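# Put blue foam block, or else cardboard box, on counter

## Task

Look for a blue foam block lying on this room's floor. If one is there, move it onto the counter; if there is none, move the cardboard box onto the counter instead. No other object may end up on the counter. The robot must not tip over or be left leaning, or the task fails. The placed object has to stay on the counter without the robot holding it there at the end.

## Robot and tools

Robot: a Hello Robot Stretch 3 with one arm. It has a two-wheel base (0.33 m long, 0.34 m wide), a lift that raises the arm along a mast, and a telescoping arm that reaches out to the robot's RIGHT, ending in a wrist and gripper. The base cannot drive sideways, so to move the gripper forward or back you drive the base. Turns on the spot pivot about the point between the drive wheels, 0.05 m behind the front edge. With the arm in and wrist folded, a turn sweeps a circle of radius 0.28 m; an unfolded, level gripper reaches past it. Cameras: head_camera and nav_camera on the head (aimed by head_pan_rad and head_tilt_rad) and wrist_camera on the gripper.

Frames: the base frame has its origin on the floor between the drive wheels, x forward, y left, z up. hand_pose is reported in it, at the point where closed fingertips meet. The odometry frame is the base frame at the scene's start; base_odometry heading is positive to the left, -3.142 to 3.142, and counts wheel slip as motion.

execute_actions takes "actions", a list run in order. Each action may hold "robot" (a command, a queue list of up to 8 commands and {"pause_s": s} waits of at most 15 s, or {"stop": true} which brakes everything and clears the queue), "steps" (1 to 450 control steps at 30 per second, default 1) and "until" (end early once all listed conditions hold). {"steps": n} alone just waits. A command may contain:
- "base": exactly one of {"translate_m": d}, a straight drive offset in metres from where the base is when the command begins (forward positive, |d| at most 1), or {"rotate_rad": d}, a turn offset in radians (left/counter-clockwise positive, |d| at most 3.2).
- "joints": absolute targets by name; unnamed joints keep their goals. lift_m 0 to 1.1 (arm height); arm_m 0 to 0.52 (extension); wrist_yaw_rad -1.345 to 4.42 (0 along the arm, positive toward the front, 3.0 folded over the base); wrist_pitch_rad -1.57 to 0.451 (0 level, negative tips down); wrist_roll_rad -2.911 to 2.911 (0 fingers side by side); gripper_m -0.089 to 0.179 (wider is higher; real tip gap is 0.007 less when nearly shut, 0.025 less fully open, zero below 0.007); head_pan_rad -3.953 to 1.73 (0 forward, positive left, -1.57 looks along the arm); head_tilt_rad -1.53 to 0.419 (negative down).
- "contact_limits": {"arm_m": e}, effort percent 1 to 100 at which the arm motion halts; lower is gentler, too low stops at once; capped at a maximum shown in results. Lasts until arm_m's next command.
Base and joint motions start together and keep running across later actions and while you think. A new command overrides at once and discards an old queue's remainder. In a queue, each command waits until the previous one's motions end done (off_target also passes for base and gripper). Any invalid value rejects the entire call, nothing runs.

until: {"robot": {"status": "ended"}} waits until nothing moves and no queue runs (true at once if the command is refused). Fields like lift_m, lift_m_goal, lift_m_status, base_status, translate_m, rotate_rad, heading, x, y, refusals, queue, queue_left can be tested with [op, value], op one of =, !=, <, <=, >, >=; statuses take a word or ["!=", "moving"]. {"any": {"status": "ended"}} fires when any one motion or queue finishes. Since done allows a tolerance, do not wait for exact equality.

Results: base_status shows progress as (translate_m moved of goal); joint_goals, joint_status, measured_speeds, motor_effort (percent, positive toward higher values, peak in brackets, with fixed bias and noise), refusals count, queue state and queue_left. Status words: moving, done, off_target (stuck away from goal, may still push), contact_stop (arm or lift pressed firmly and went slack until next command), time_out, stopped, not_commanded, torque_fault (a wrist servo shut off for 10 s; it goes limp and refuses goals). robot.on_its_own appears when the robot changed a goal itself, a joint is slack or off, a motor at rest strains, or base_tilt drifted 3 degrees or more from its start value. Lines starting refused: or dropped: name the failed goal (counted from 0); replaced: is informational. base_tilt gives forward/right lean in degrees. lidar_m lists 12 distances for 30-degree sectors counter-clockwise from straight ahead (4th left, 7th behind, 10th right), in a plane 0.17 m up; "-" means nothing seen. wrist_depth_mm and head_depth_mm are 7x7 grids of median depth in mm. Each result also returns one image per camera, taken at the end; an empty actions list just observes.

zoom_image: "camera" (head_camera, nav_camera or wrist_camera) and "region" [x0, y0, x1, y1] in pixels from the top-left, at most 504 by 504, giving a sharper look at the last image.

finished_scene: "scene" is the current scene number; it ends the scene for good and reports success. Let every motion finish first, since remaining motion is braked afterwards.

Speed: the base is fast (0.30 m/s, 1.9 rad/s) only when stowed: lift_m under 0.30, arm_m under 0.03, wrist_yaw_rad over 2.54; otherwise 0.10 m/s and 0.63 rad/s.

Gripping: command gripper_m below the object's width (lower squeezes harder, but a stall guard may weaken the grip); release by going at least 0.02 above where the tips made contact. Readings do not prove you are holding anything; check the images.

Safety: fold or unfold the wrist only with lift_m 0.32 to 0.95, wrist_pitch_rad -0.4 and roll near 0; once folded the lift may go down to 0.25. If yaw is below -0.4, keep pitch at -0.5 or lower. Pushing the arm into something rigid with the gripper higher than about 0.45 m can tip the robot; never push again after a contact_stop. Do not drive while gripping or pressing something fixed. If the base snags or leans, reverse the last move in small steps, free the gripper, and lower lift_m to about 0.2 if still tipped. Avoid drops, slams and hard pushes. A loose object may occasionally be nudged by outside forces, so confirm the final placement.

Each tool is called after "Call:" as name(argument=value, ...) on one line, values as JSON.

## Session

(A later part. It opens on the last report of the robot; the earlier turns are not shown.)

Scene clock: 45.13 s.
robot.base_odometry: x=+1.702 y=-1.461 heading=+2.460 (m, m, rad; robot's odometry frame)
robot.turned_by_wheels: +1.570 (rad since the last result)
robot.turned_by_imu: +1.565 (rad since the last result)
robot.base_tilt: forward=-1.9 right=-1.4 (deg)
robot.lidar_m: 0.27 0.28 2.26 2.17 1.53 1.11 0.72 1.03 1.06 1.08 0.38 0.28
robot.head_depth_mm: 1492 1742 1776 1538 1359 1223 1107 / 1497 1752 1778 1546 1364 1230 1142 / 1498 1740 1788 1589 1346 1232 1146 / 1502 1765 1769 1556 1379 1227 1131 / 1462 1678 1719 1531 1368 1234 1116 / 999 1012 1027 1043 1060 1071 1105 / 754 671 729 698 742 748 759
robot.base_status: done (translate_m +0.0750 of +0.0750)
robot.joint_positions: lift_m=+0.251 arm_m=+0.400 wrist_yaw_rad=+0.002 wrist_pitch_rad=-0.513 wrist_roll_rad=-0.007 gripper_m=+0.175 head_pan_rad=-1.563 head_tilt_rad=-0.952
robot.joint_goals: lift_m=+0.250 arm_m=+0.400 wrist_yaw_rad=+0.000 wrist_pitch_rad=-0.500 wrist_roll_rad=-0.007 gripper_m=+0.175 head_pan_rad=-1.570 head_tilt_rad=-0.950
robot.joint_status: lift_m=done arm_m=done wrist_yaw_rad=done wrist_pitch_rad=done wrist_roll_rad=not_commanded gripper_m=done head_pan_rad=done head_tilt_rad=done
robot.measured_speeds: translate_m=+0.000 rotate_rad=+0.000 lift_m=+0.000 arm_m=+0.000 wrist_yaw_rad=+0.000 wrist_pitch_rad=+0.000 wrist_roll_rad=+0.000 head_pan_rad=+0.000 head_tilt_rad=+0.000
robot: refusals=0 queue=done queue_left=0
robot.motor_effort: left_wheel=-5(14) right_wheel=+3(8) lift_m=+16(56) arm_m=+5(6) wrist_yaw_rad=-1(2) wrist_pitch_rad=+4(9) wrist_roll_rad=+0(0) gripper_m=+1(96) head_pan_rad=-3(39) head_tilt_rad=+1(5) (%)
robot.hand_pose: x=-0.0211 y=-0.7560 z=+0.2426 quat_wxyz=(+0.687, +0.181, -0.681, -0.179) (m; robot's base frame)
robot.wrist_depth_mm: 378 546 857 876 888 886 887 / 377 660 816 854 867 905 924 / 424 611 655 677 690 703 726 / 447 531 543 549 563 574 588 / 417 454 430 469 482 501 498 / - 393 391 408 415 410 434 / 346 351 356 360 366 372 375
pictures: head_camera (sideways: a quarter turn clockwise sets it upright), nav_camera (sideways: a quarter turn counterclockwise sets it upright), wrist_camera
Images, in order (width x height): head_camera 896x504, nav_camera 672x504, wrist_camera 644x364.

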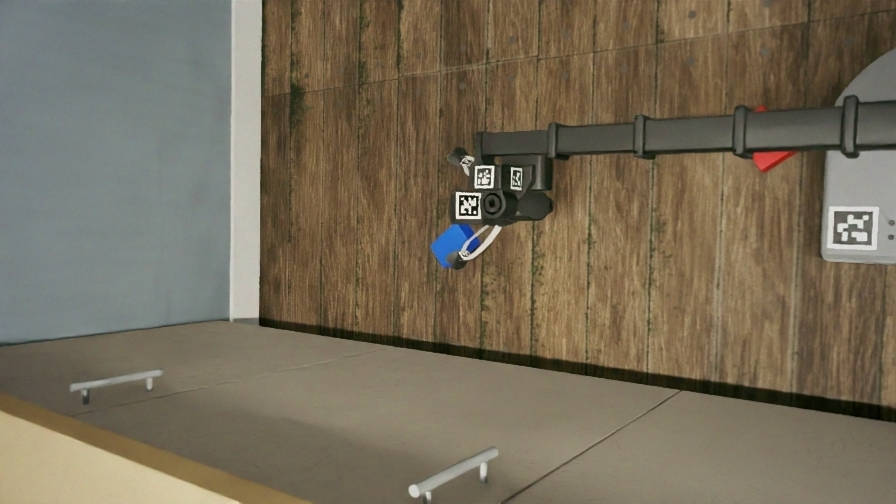

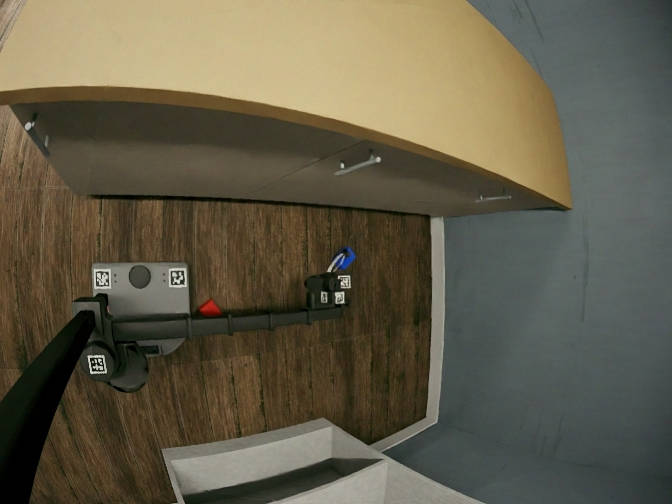

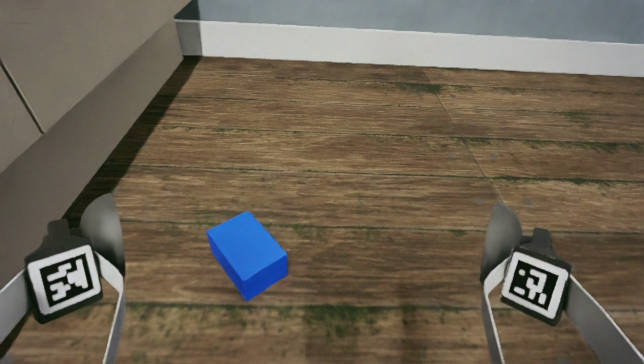

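Call:
execute_actions(actions=[{"robot":[{"base":{"rotate_rad":-0.6},"joints":{"arm_m":0.3}},{"base":{"translate_m":0.13}},{"base":{"rotate_rad":0.558},"joints":{"arm_m":0.38,"lift_m":0.16}}],"steps":450,"until":{"robot":{"status":"ended"}}}])

Scene clock: 52.20 s.
robot.base_odometry: x=+1.665 y=-1.336 heading=+2.418 (m, m, rad; robot's odometry frame)
robot.turned_by_wheels: -0.042 (rad since the last result)
robot.turned_by_imu: -0.043 (rad since the last result)
robot.base_tilt: forward=-1.9 right=-1.4 (deg)
robot.lidar_m: 0.16 0.16 0.22 2.24 1.75 1.24 0.83 1.09 1.58 0.79 0.24 0.17
robot.head_depth_mm: 1435 1680 1764 1541 1362 1220 1098 / 1434 1684 1775 1550 1372 1228 1104 / 1433 1695 1764 1555 1321 1230 1147 / 1431 1682 1793 1554 1370 1228 1132 / 1379 1375 1325 1305 1326 1201 1106 / 770 650 703 694 642 677 670 / 751 617 523 463 415 465 463
robot.base_status: done (rotate_rad +0.5579 of +0.5580)
robot.joint_positions: lift_m=+0.161 arm_m=+0.380 wrist_yaw_rad=+0.002 wrist_pitch_rad=-0.513 wrist_roll_rad=-0.007 gripper_m=+0.175 head_pan_rad=-1.563 head_tilt_rad=-0.952
robot.joint_goals: lift_m=+0.160 arm_m=+0.380 wrist_yaw_rad=+0.000 wrist_pitch_rad=-0.500 wrist_roll_rad=-0.007 gripper_m=+0.175 head_pan_rad=-1.570 head_tilt_rad=-0.950
robot.joint_status: lift_m=done arm_m=done wrist_yaw_rad=done wrist_pitch_rad=done wrist_roll_rad=not_commanded gripper_m=done head_pan_rad=done head_tilt_rad=done
robot.measured_speeds: translate_m=+0.000 rotate_rad=+0.000 lift_m=+0.000 arm_m=+0.000 wrist_yaw_rad=+0.000 wrist_pitch_rad=+0.000 wrist_roll_rad=+0.000 head_pan_rad=+0.000 head_tilt_rad=+0.000
robot: refusals=0 queue=done queue_left=0
robot.motor_effort: left_wheel=-3(10) right_wheel=+2(7) lift_m=+16(16) arm_m=+4(5) wrist_yaw_rad=-2(2) wrist_pitch_rad=+4(5) wrist_roll_rad=+0(0) gripper_m=+1(1) head_pan_rad=-3(2) head_tilt_rad=+1(1) (%)
robot.hand_pose: x=-0.0212 y=-0.7360 z=+0.1525 quat_wxyz=(+0.687, +0.181, -0.681, -0.179) (m; robot's base frame)
robot.wrist_depth_mm: 291 552 793 815 818 841 856 / 371 556 627 646 661 699 729 / 371 478 494 513 523 534 552 / 373 404 408 423 428 438 450 / 343 344 339 302 367 379 379 / - 300 308 298 315 311 328 / 263 268 269 275 279 283 286
pictures: head_camera (sideways: a quarter turn clockwise sets it upright), nav_camera (sideways: a quarter turn counterclockwise sets it upright), wrist_camera
Images, in order (width x height): head_camera 896x504, nav_camera 672x504, wrist_camera 644x364.

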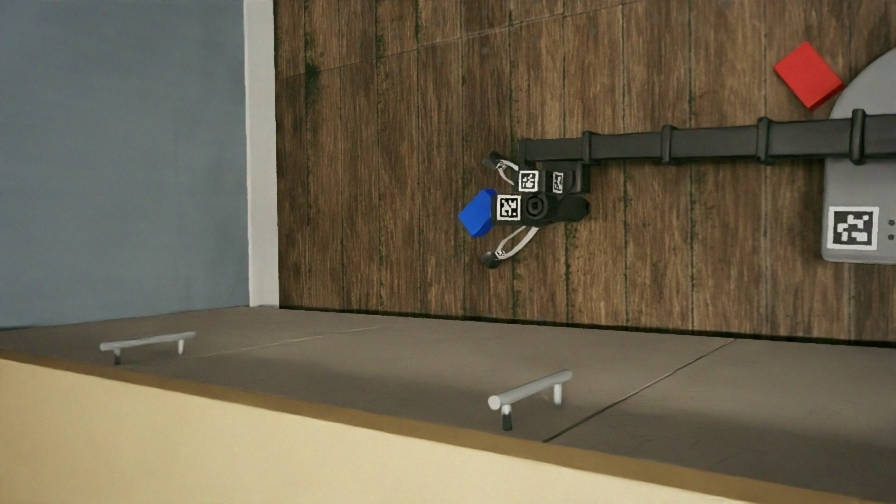

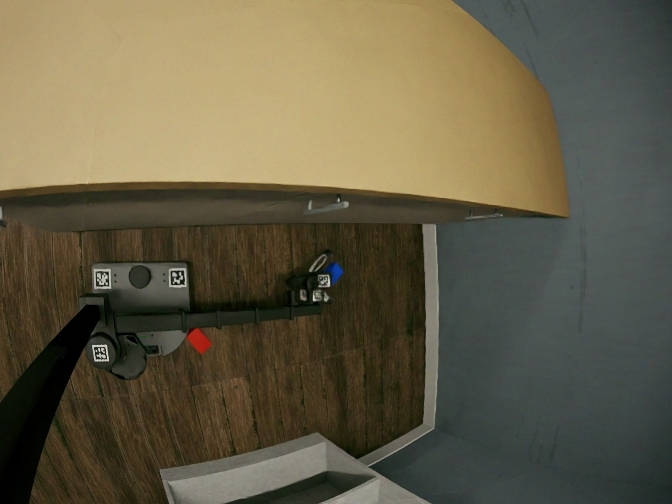

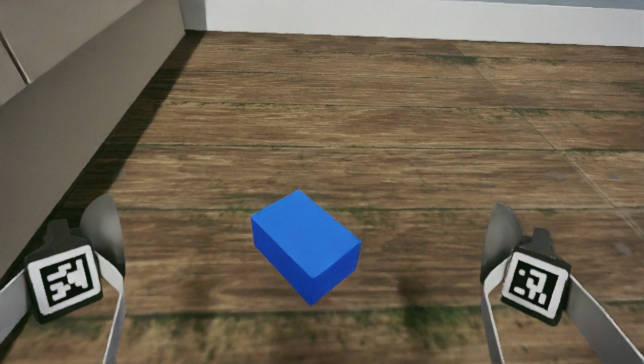

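Call:
execute_actions(actions=[{"robot":[{"base":{"rotate_rad":-0.098},"joints":{"wrist_yaw_rad":0.4,"lift_m":0.12,"arm_m":0.46}},{"joints":{"arm_m":0.5,"lift_m":0.045}}],"steps":450,"until":{"robot":{"status":"ended"}}}])

Scene clock: 55.57 s.
robot.base_odometry: x=+1.665 y=-1.336 heading=+2.320 (m, m, rad; robot's odometry frame)
robot.turned_by_wheels: -0.098 (rad since the last result)
robot.turned_by_imu: -0.098 (rad since the last result)
robot.base_tilt: forward=-1.9 right=-1.4 (deg)
robot.lidar_m: 0.16 0.16 0.20 2.24 1.99 1.28 0.83 1.11 1.09 1.48 0.27 0.17
robot.head_depth_mm: 1481 1741 1761 1545 1369 1227 1111 / 1470 1720 1775 1551 1359 1228 1113 / 1450 1692 1782 1577 1351 1226 1148 / 1442 1670 1778 1593 1378 1231 1134 / 1413 1670 1790 1558 1376 1238 1122 / 1334 1189 1074 953 868 788 728 / 762 636 556 580 550 523 494
robot.base_status: done (rotate_rad -0.0979 of -0.0980)
robot.joint_positions: lift_m=+0.046 arm_m=+0.500 wrist_yaw_rad=+0.397 wrist_pitch_rad=-0.513 wrist_roll_rad=-0.007 gripper_m=+0.175 head_pan_rad=-1.563 head_tilt_rad=-0.952
robot.joint_goals: lift_m=+0.045 arm_m=+0.500 wrist_yaw_rad=+0.400 wrist_pitch_rad=-0.500 wrist_roll_rad=-0.007 gripper_m=+0.175 head_pan_rad=-1.570 head_tilt_rad=-0.950
robot.joint_status: lift_m=done arm_m=done wrist_yaw_rad=done wrist_pitch_rad=done wrist_roll_rad=not_commanded gripper_m=done head_pan_rad=done head_tilt_rad=done
robot.measured_speeds: translate_m=+0.000 rotate_rad=+0.000 lift_m=+0.000 arm_m=+0.000 wrist_yaw_rad=+0.000 wrist_pitch_rad=+0.000 wrist_roll_rad=+0.000 head_pan_rad=+0.000 head_tilt_rad=+0.000
robot: refusals=0 queue=done queue_left=0
robot.motor_effort: left_wheel=+2(9) right_wheel=-1(5) lift_m=+16(16) arm_m=+4(6) wrist_yaw_rad=+2(2) wrist_pitch_rad=+4(4) wrist_roll_rad=+0(0) gripper_m=+1(0) head_pan_rad=-2(3) head_tilt_rad=+1(1) (%)
robot.hand_pose: x=+0.0602 y=-0.8396 z=+0.0375 quat_wxyz=(+0.708, +0.311, -0.632, -0.040) (m; robot's base frame)
robot.wrist_depth_mm: 302 392 495 526 554 579 598 / 312 357 370 382 394 408 423 / 280 285 294 299 308 318 329 / 233 238 239 240 253 259 266 / 206 204 160 153 214 225 223 / - 177 171 134 183 184 195 / 156 158 156 126 162 167 168
pictures: head_camera (sideways: a quarter turn clockwise sets it upright), nav_camera (sideways: a quarter turn counterclockwise sets it upright), wrist_camera
Images, in order (width x height): head_camera 896x504, nav_camera 672x504, wrist_camera 644x364.

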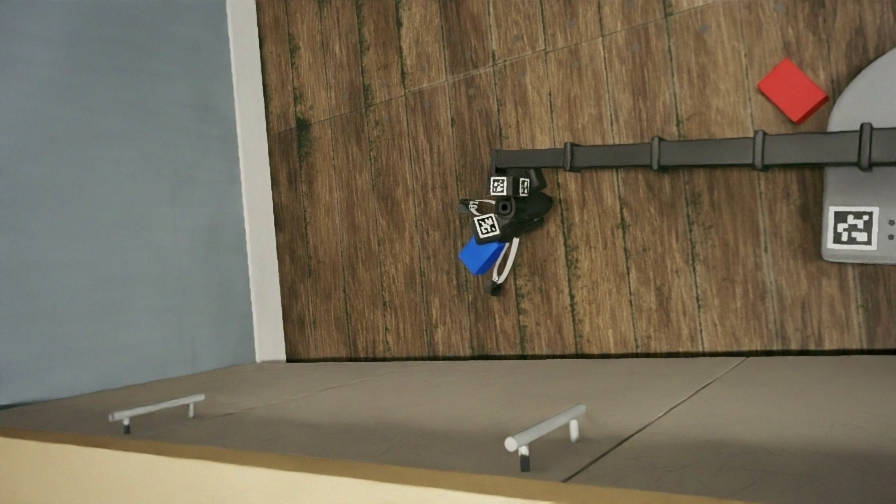

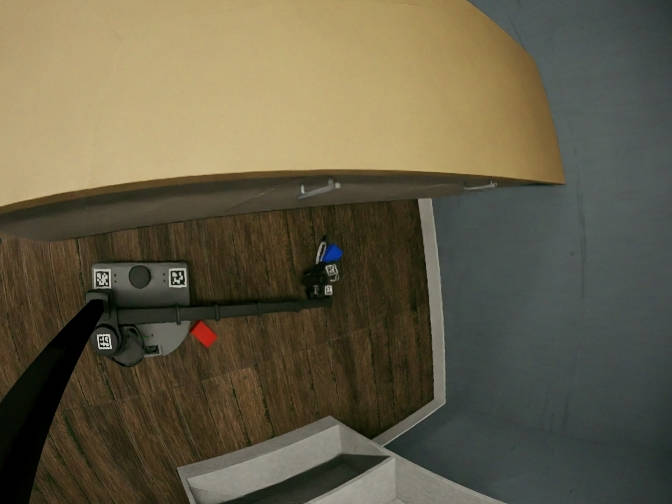

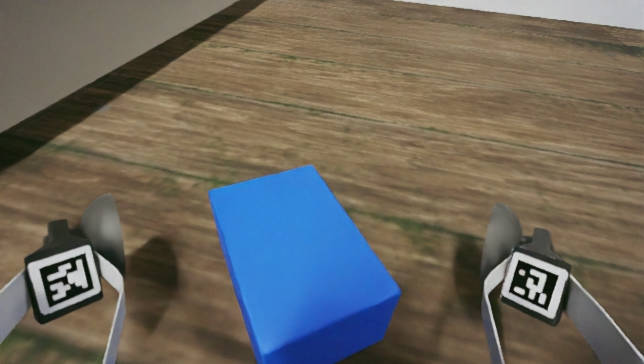

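Good. Close and lift a little.

Call:
execute_actions(actions=[{"robot":[{"joints":{"lift_m":0.038}},{"joints":{"gripper_m":0.01}},{"pause_s":0.5},{"joints":{"lift_m":0.2}}],"steps":450,"until":{"robot":{"status":"ended"}}}])

Scene clock: 61.00 s.
robot.base_odometry: x=+1.665 y=-1.336 heading=+2.320 (m, m, rad; robot's odometry frame)
robot.turned_by_wheels: +0.000 (rad since the last result)
robot.turned_by_imu: -0.001 (rad since the last result)
robot.base_tilt: forward=-1.9 right=-1.3 (deg)
robot.lidar_m: 0.16 0.16 0.20 2.24 1.97 1.28 0.83 1.11 1.09 0.78 0.27 0.18
robot.head_depth_mm: 1489 1752 1765 1544 1366 1224 1112 / 1466 1718 1780 1545 1365 1231 1111 / 1450 1704 1781 1613 1368 1229 1146 / 1446 1680 1790 1515 1378 1228 1131 / 1418 1654 1779 1564 1384 1235 1118 / 1332 1189 1066 955 863 788 728 / 761 635 557 579 548 522 495
robot.base_status: done (rotate_rad -0.0979 of -0.0980)
robot.joint_positions: lift_m=+0.199 arm_m=+0.500 wrist_yaw_rad=+0.398 wrist_pitch_rad=-0.515 wrist_roll_rad=-0.007 gripper_m=+0.021 head_pan_rad=-1.563 head_tilt_rad=-0.952
robot.joint_goals: lift_m=+0.200 arm_m=+0.500 wrist_yaw_rad=+0.400 wrist_pitch_rad=-0.500 wrist_roll_rad=-0.007 gripper_m=+0.020 head_pan_rad=-1.570 head_tilt_rad=-0.950
robot.joint_status: lift_m=done arm_m=done wrist_yaw_rad=done wrist_pitch_rad=done wrist_roll_rad=not_commanded gripper_m=done head_pan_rad=done head_tilt_rad=done
robot.measured_speeds: translate_m=+0.000 rotate_rad=+0.000 lift_m=+0.000 arm_m=+0.000 wrist_yaw_rad=+0.000 wrist_pitch_rad=+0.000 wrist_roll_rad=+0.000 head_pan_rad=+0.000 head_tilt_rad=+0.000
robot: refusals=0 queue=done queue_left=0
robot.on_its_own: gripper_m is held at +0.020, not at your +0.010, by its stall guard, which is not easing now
robot.motor_effort: left_wheel=+3(3) right_wheel=-2(2) lift_m=+53(54) arm_m=+4(4) wrist_yaw_rad=+1(3) wrist_pitch_rad=+5(5) wrist_roll_rad=+0(0) gripper_m=-23(100) head_pan_rad=-3(2) head_tilt_rad=+1(1) (%)
robot.hand_pose: x=+0.0604 y=-0.8392 z=+0.1908 quat_wxyz=(+0.708, +0.312, -0.632, -0.041) (m; robot's base frame)
robot.wrist_depth_mm: 245 318 515 749 699 670 640 / 251 333 638 726 723 705 677 / 260 422 558 572 588 604 623 / 332 430 440 175 483 495 505 / 344 389 142 146 416 419 425 / 329 340 129 126 134 364 370 / 299 304 299 118 309 322 324
pictures: head_camera (sideways: a quarter turn clockwise sets it upright), nav_camera (sideways: a quarter turn counterclockwise sets it upright), wrist_camera
Images, in order (width x height): head_camera 896x504, nav_camera 672x504, wrist_camera 644x364.

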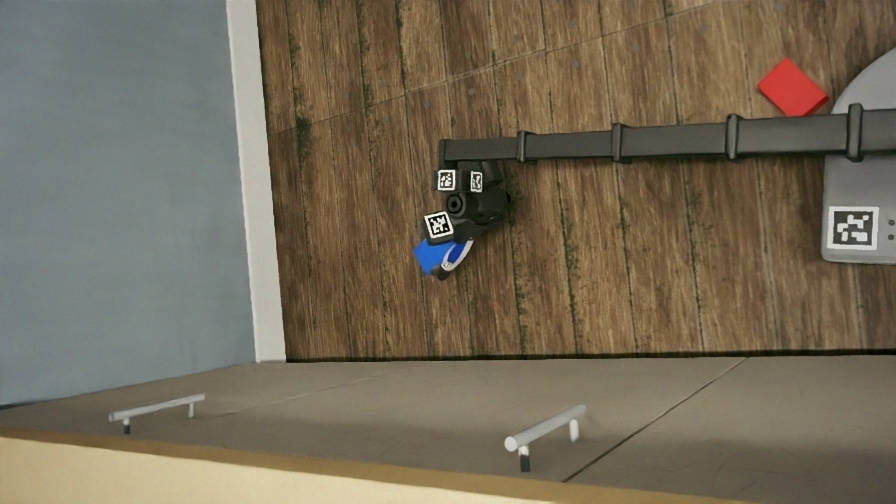

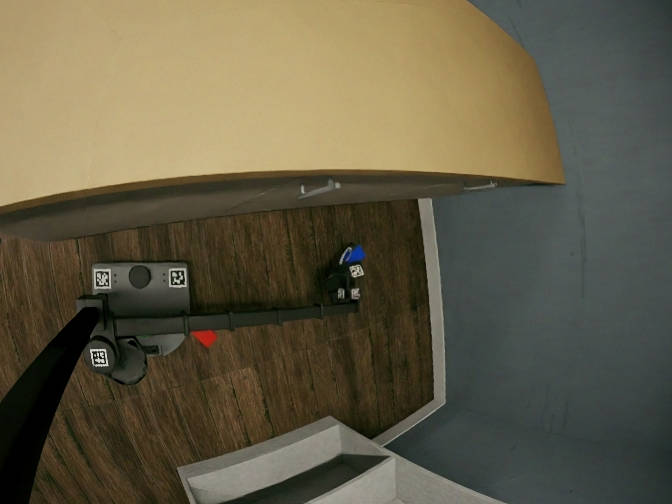

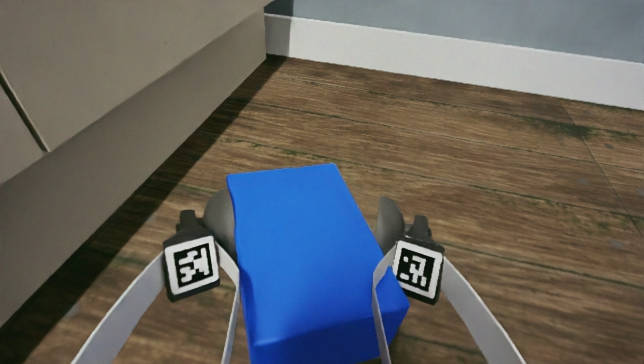

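Call:
execute_actions(actions=[{"robot":[{"joints":{"lift_m":1.05,"wrist_yaw_rad":0,"head_tilt_rad":-0.5,"head_pan_rad":-1.3}}],"steps":450,"until":{"robot":{"status":"ended"}}}])

Scene clock: 69.63 s.
robot.base_odometry: x=+1.665 y=-1.336 heading=+2.320 (m, m, rad; robot's odometry frame)
robot.turned_by_wheels: +0.000 (rad since the last result)
robot.turned_by_imu: -0.001 (rad since the last result)
robot.base_tilt: forward=-2.0 right=-1.3 (deg)
robot.lidar_m: 0.16 0.16 0.20 2.24 1.99 1.28 0.83 1.11 1.09 1.48 0.27 0.17
robot.head_depth_mm: 1249 1340 1444 1624 1775 1574 1319 / 1274 1376 1504 1653 1801 1577 1316 / 1288 1397 1525 1676 1829 1571 1319 / 1298 1413 1179 1031 1216 1384 1279 / 1322 1433 1174 788 628 708 760 / 1340 1470 1174 790 592 475 426 / 1362 1482 1179 787 593 475 397
robot.base_status: done (rotate_rad -0.0979 of -0.0980)
robot.joint_positions: lift_m=+1.049 arm_m=+0.500 wrist_yaw_rad=+0.003 wrist_pitch_rad=-0.516 wrist_roll_rad=-0.007 gripper_m=+0.021 head_pan_rad=-1.307 head_tilt_rad=-0.508
robot.joint_goals: lift_m=+1.050 arm_m=+0.500 wrist_yaw_rad=+0.000 wrist_pitch_rad=-0.500 wrist_roll_rad=-0.007 gripper_m=+0.020 head_pan_rad=-1.300 head_tilt_rad=-0.500
robot.joint_status: lift_m=done arm_m=done wrist_yaw_rad=done wrist_pitch_rad=done wrist_roll_rad=not_commanded gripper_m=done head_pan_rad=done head_tilt_rad=done
robot.measured_speeds: translate_m=+0.000 rotate_rad=+0.000 lift_m=+0.000 arm_m=+0.000 wrist_yaw_rad=+0.000 wrist_pitch_rad=+0.000 wrist_roll_rad=+0.000 head_pan_rad=+0.000 head_tilt_rad=+0.000
robot: refusals=0 queue=done queue_left=0
robot.on_its_own: gripper_m is held at +0.020, not at your +0.010, by its stall guard, which is not easing now
robot.motor_effort: left_wheel=+3(3) right_wheel=-2(2) lift_m=+54(55) arm_m=+4(4) wrist_yaw_rad=-3(5) wrist_pitch_rad=+5(5) wrist_roll_rad=+0(0) gripper_m=-23(23) head_pan_rad=+3(20) head_tilt_rad=+4(36) (%)
robot.hand_pose: x=-0.0208 y=-0.8556 z=+1.0407 quat_wxyz=(+0.687, +0.182, -0.681, -0.179) (m; robot's base frame)
robot.wrist_depth_mm: 652 681 713 739 773 809 843 / 539 731 788 828 860 898 941 / 449 723 868 934 962 - - / 419 706 943 175 - - - / 431 641 142 146 - - - / 422 580 130 126 134 - - / 406 739 - 119 - - -
pictures: head_camera (sideways: a quarter turn clockwise sets it upright), nav_camera (sideways: a quarter turn counterclockwise sets it upright), wrist_camera
Images, in order (width x height): head_camera 896x504, nav_camera 672x504, wrist_camera 644x364.

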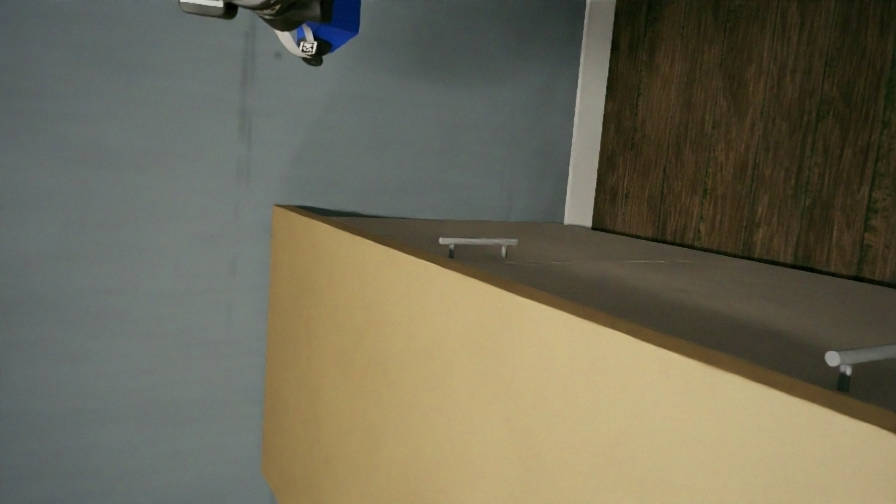

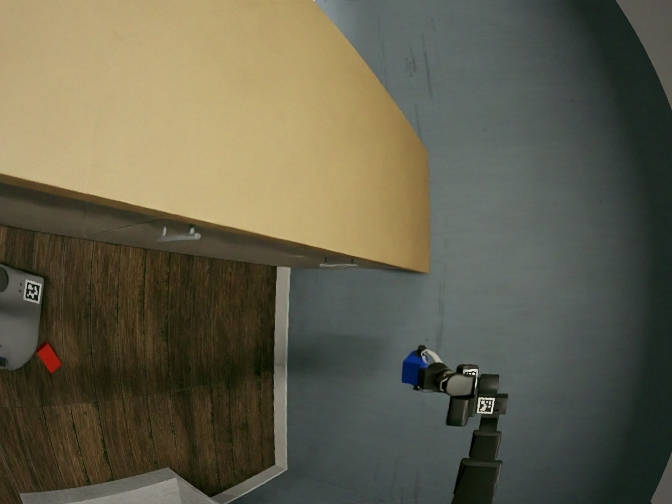

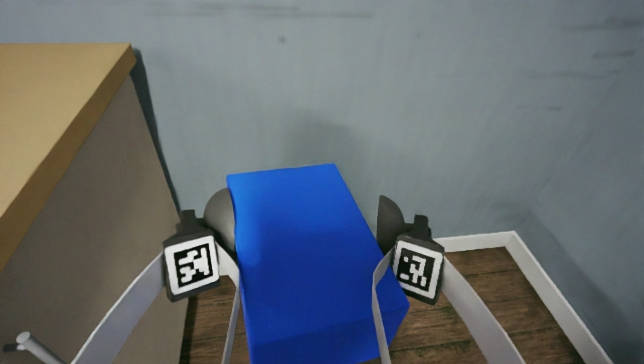

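Call:
execute_actions(actions=[{"robot":[{"base":{"rotate_rad":0.4},"joints":{"wrist_yaw_rad":1.0}},{"joints":{"lift_m":0.965}}],"steps":450,"until":{"robot":{"status":"ended"}}}])

Scene clock: 73.07 s.
robot.base_odometry: x=+1.665 y=-1.336 heading=+2.720 (m, m, rad; robot's odometry frame)
robot.turned_by_wheels: +0.400 (rad since the last result)
robot.turned_by_imu: +0.399 (rad since the last result)
robot.base_tilt: forward=-2.0 right=-1.3 (deg)
robot.lidar_m: 0.16 0.18 0.31 2.24 1.37 0.83 1.09 1.09 1.54 0.33 0.19 0.16
robot.head_depth_mm: 1300 1401 1366 765 917 1440 1314 / 1362 1477 1173 763 593 715 968 / 1453 1551 1174 752 593 477 552 / 1523 1650 1173 790 593 476 405 / 1604 1765 1183 790 593 475 397 / 1722 1895 2022 788 593 475 397 / 1826 2041 2263 787 592 476 396
robot.base_status: done (rotate_rad +0.3999 of +0.4000)
robot.joint_positions: lift_m=+0.966 arm_m=+0.500 wrist_yaw_rad=+0.997 wrist_pitch_rad=-0.516 wrist_roll_rad=-0.007 gripper_m=+0.021 head_pan_rad=-1.307 head_tilt_rad=-0.508
robot.joint_goals: lift_m=+0.965 arm_m=+0.500 wrist_yaw_rad=+1.000 wrist_pitch_rad=-0.500 wrist_roll_rad=-0.007 gripper_m=+0.020 head_pan_rad=-1.300 head_tilt_rad=-0.500
robot.joint_status: lift_m=done arm_m=done wrist_yaw_rad=done wrist_pitch_rad=done wrist_roll_rad=not_commanded gripper_m=done head_pan_rad=done head_tilt_rad=done
robot.measured_speeds: translate_m=+0.000 rotate_rad=+0.000 lift_m=+0.000 arm_m=+0.000 wrist_yaw_rad=+0.000 wrist_pitch_rad=+0.000 wrist_roll_rad=+0.000 head_pan_rad=+0.000 head_tilt_rad=+0.000
robot: refusals=0 queue=done queue_left=0
robot.on_its_own: gripper_m is held at +0.020, not at your +0.010, by its stall guard, which is not easing now
robot.motor_effort: left_wheel=-3(10) right_wheel=+3(9) lift_m=+16(54) arm_m=+3(4) wrist_yaw_rad=+3(7) wrist_pitch_rad=+5(5) wrist_roll_rad=+0(0) gripper_m=-23(24) head_pan_rad=+4(3) head_tilt_rad=+4(4) (%)
robot.hand_pose: x=+0.1558 y=-0.7593 z=+0.9570 quat_wxyz=(+0.689, +0.485, -0.511, +0.170) (m; robot's base frame)
robot.wrist_depth_mm: - - - - - 844 638 / 371 379 387 398 416 429 446 / 295 300 308 317 325 335 343 / 247 251 245 176 266 271 278 / 211 214 142 145 230 231 234 / 186 187 129 126 134 201 202 / 166 167 165 119 170 177 178
pictures: head_camera (sideways: a quarter turn clockwise sets it upright), nav_camera (sideways: a quarter turn counterclockwise sets it upright), wrist_camera
Images, in order (width x height): head_camera 896x504, nav_camera 672x504, wrist_camera 644x364.

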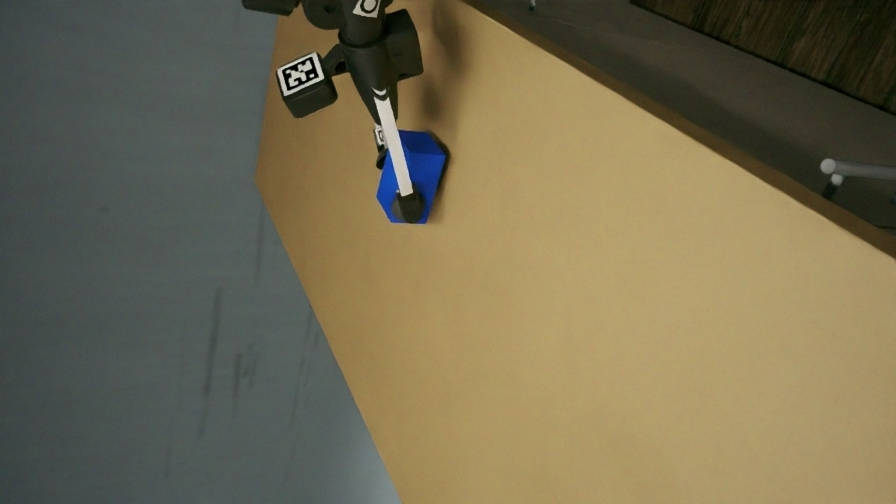

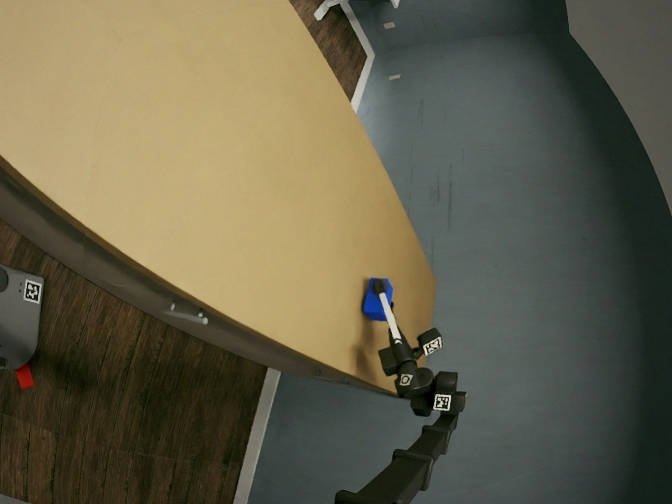

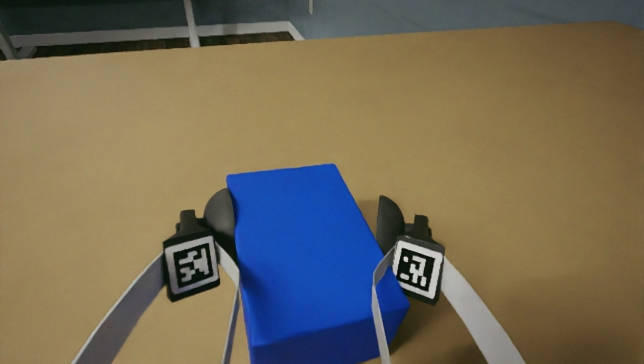

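Call:
execute_actions(actions=[{"robot":[{"joints":{"lift_m":0.952}},{"joints":{"gripper_m":0.14}},{"joints":{"lift_m":1.05}}],"steps":450,"until":{"robot":{"status":"ended"}}}])

Scene clock: 77.27 s.
robot.base_odometry: x=+1.665 y=-1.336 heading=+2.720 (m, m, rad; robot's odometry frame)
robot.turned_by_wheels: +0.000 (rad since the last result)
robot.turned_by_imu: -0.001 (rad since the last result)
robot.base_tilt: forward=-2.0 right=-1.4 (deg)
robot.lidar_m: 0.16 0.18 0.31 2.24 1.36 0.83 1.10 1.10 1.53 0.33 0.19 0.16
robot.head_depth_mm: 1302 1384 1036 790 913 1434 1317 / 1364 1472 1097 789 593 713 968 / 1444 1558 1218 763 592 477 552 / 1522 1658 1178 789 593 475 405 / 1617 1760 1177 789 593 475 397 / 1709 1879 2042 788 592 476 397 / 1846 2025 2263 785 593 476 397
robot.base_status: done (rotate_rad +0.3999 of +0.4000)
robot.joint_positions: lift_m=+1.049 arm_m=+0.500 wrist_yaw_rad=+0.997 wrist_pitch_rad=-0.516 wrist_roll_rad=-0.007 gripper_m=+0.140 head_pan_rad=-1.307 head_tilt_rad=-0.508
robot.joint_goals: lift_m=+1.050 arm_m=+0.500 wrist_yaw_rad=+1.000 wrist_pitch_rad=-0.500 wrist_roll_rad=-0.007 gripper_m=+0.140 head_pan_rad=-1.300 head_tilt_rad=-0.500
robot.joint_status: lift_m=done arm_m=done wrist_yaw_rad=done wrist_pitch_rad=done wrist_roll_rad=not_commanded gripper_m=done head_pan_rad=done head_tilt_rad=done
robot.measured_speeds: translate_m=+0.000 rotate_rad=+0.000 lift_m=+0.000 arm_m=+0.000 wrist_yaw_rad=+0.000 wrist_pitch_rad=+0.000 wrist_roll_rad=+0.000 head_pan_rad=+0.000 head_tilt_rad=+0.000
robot: refusals=0 queue=done queue_left=0
robot.motor_effort: left_wheel=-3(4) right_wheel=+2(3) lift_m=+53(54) arm_m=+4(4) wrist_yaw_rad=+1(2) wrist_pitch_rad=+6(5) wrist_roll_rad=+0(0) gripper_m=+0(91) head_pan_rad=+3(3) head_tilt_rad=+4(4) (%)
robot.hand_pose: x=+0.1558 y=-0.7593 z=+1.0407 quat_wxyz=(+0.689, +0.485, -0.511, +0.170) (m; robot's base frame)
robot.wrist_depth_mm: - - - - - 954 748 / - - - - - 644 660 / 438 442 454 466 483 491 502 / 362 370 377 386 397 402 410 / 313 333 324 327 332 350 347 / 279 272 281 243 291 - 299 / 240 246 244 210 257 260 264
pictures: head_camera (sideways: a quarter turn clockwise sets it upright), nav_camera (sideways: a quarter turn counterclockwise sets it upright), wrist_camera
Images, in order (width x height): head_camera 896x504, nav_camera 672x504, wrist_camera 644x364.

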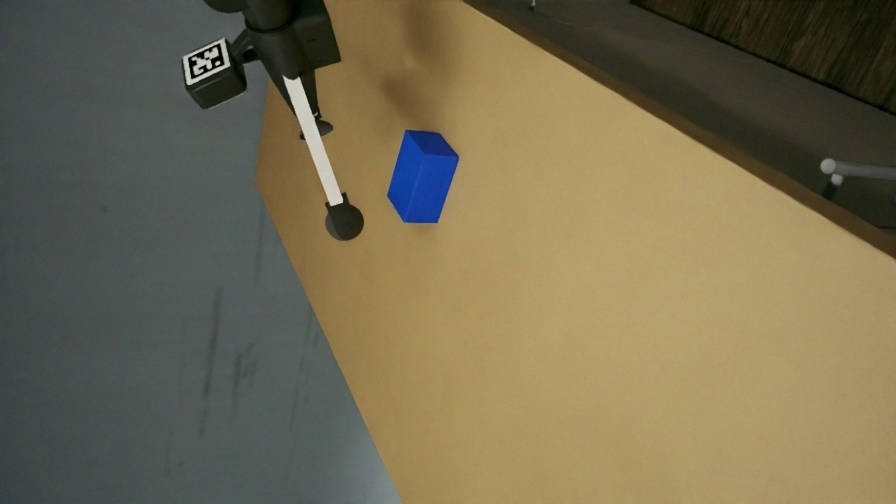

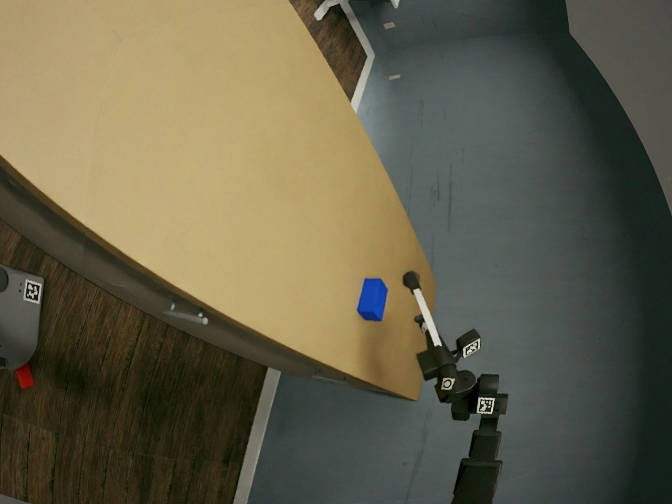

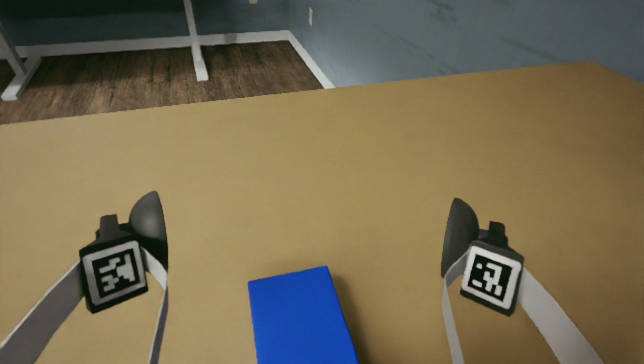

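Call:
finished_scene(scene=1)

The scene is finished: the task was done.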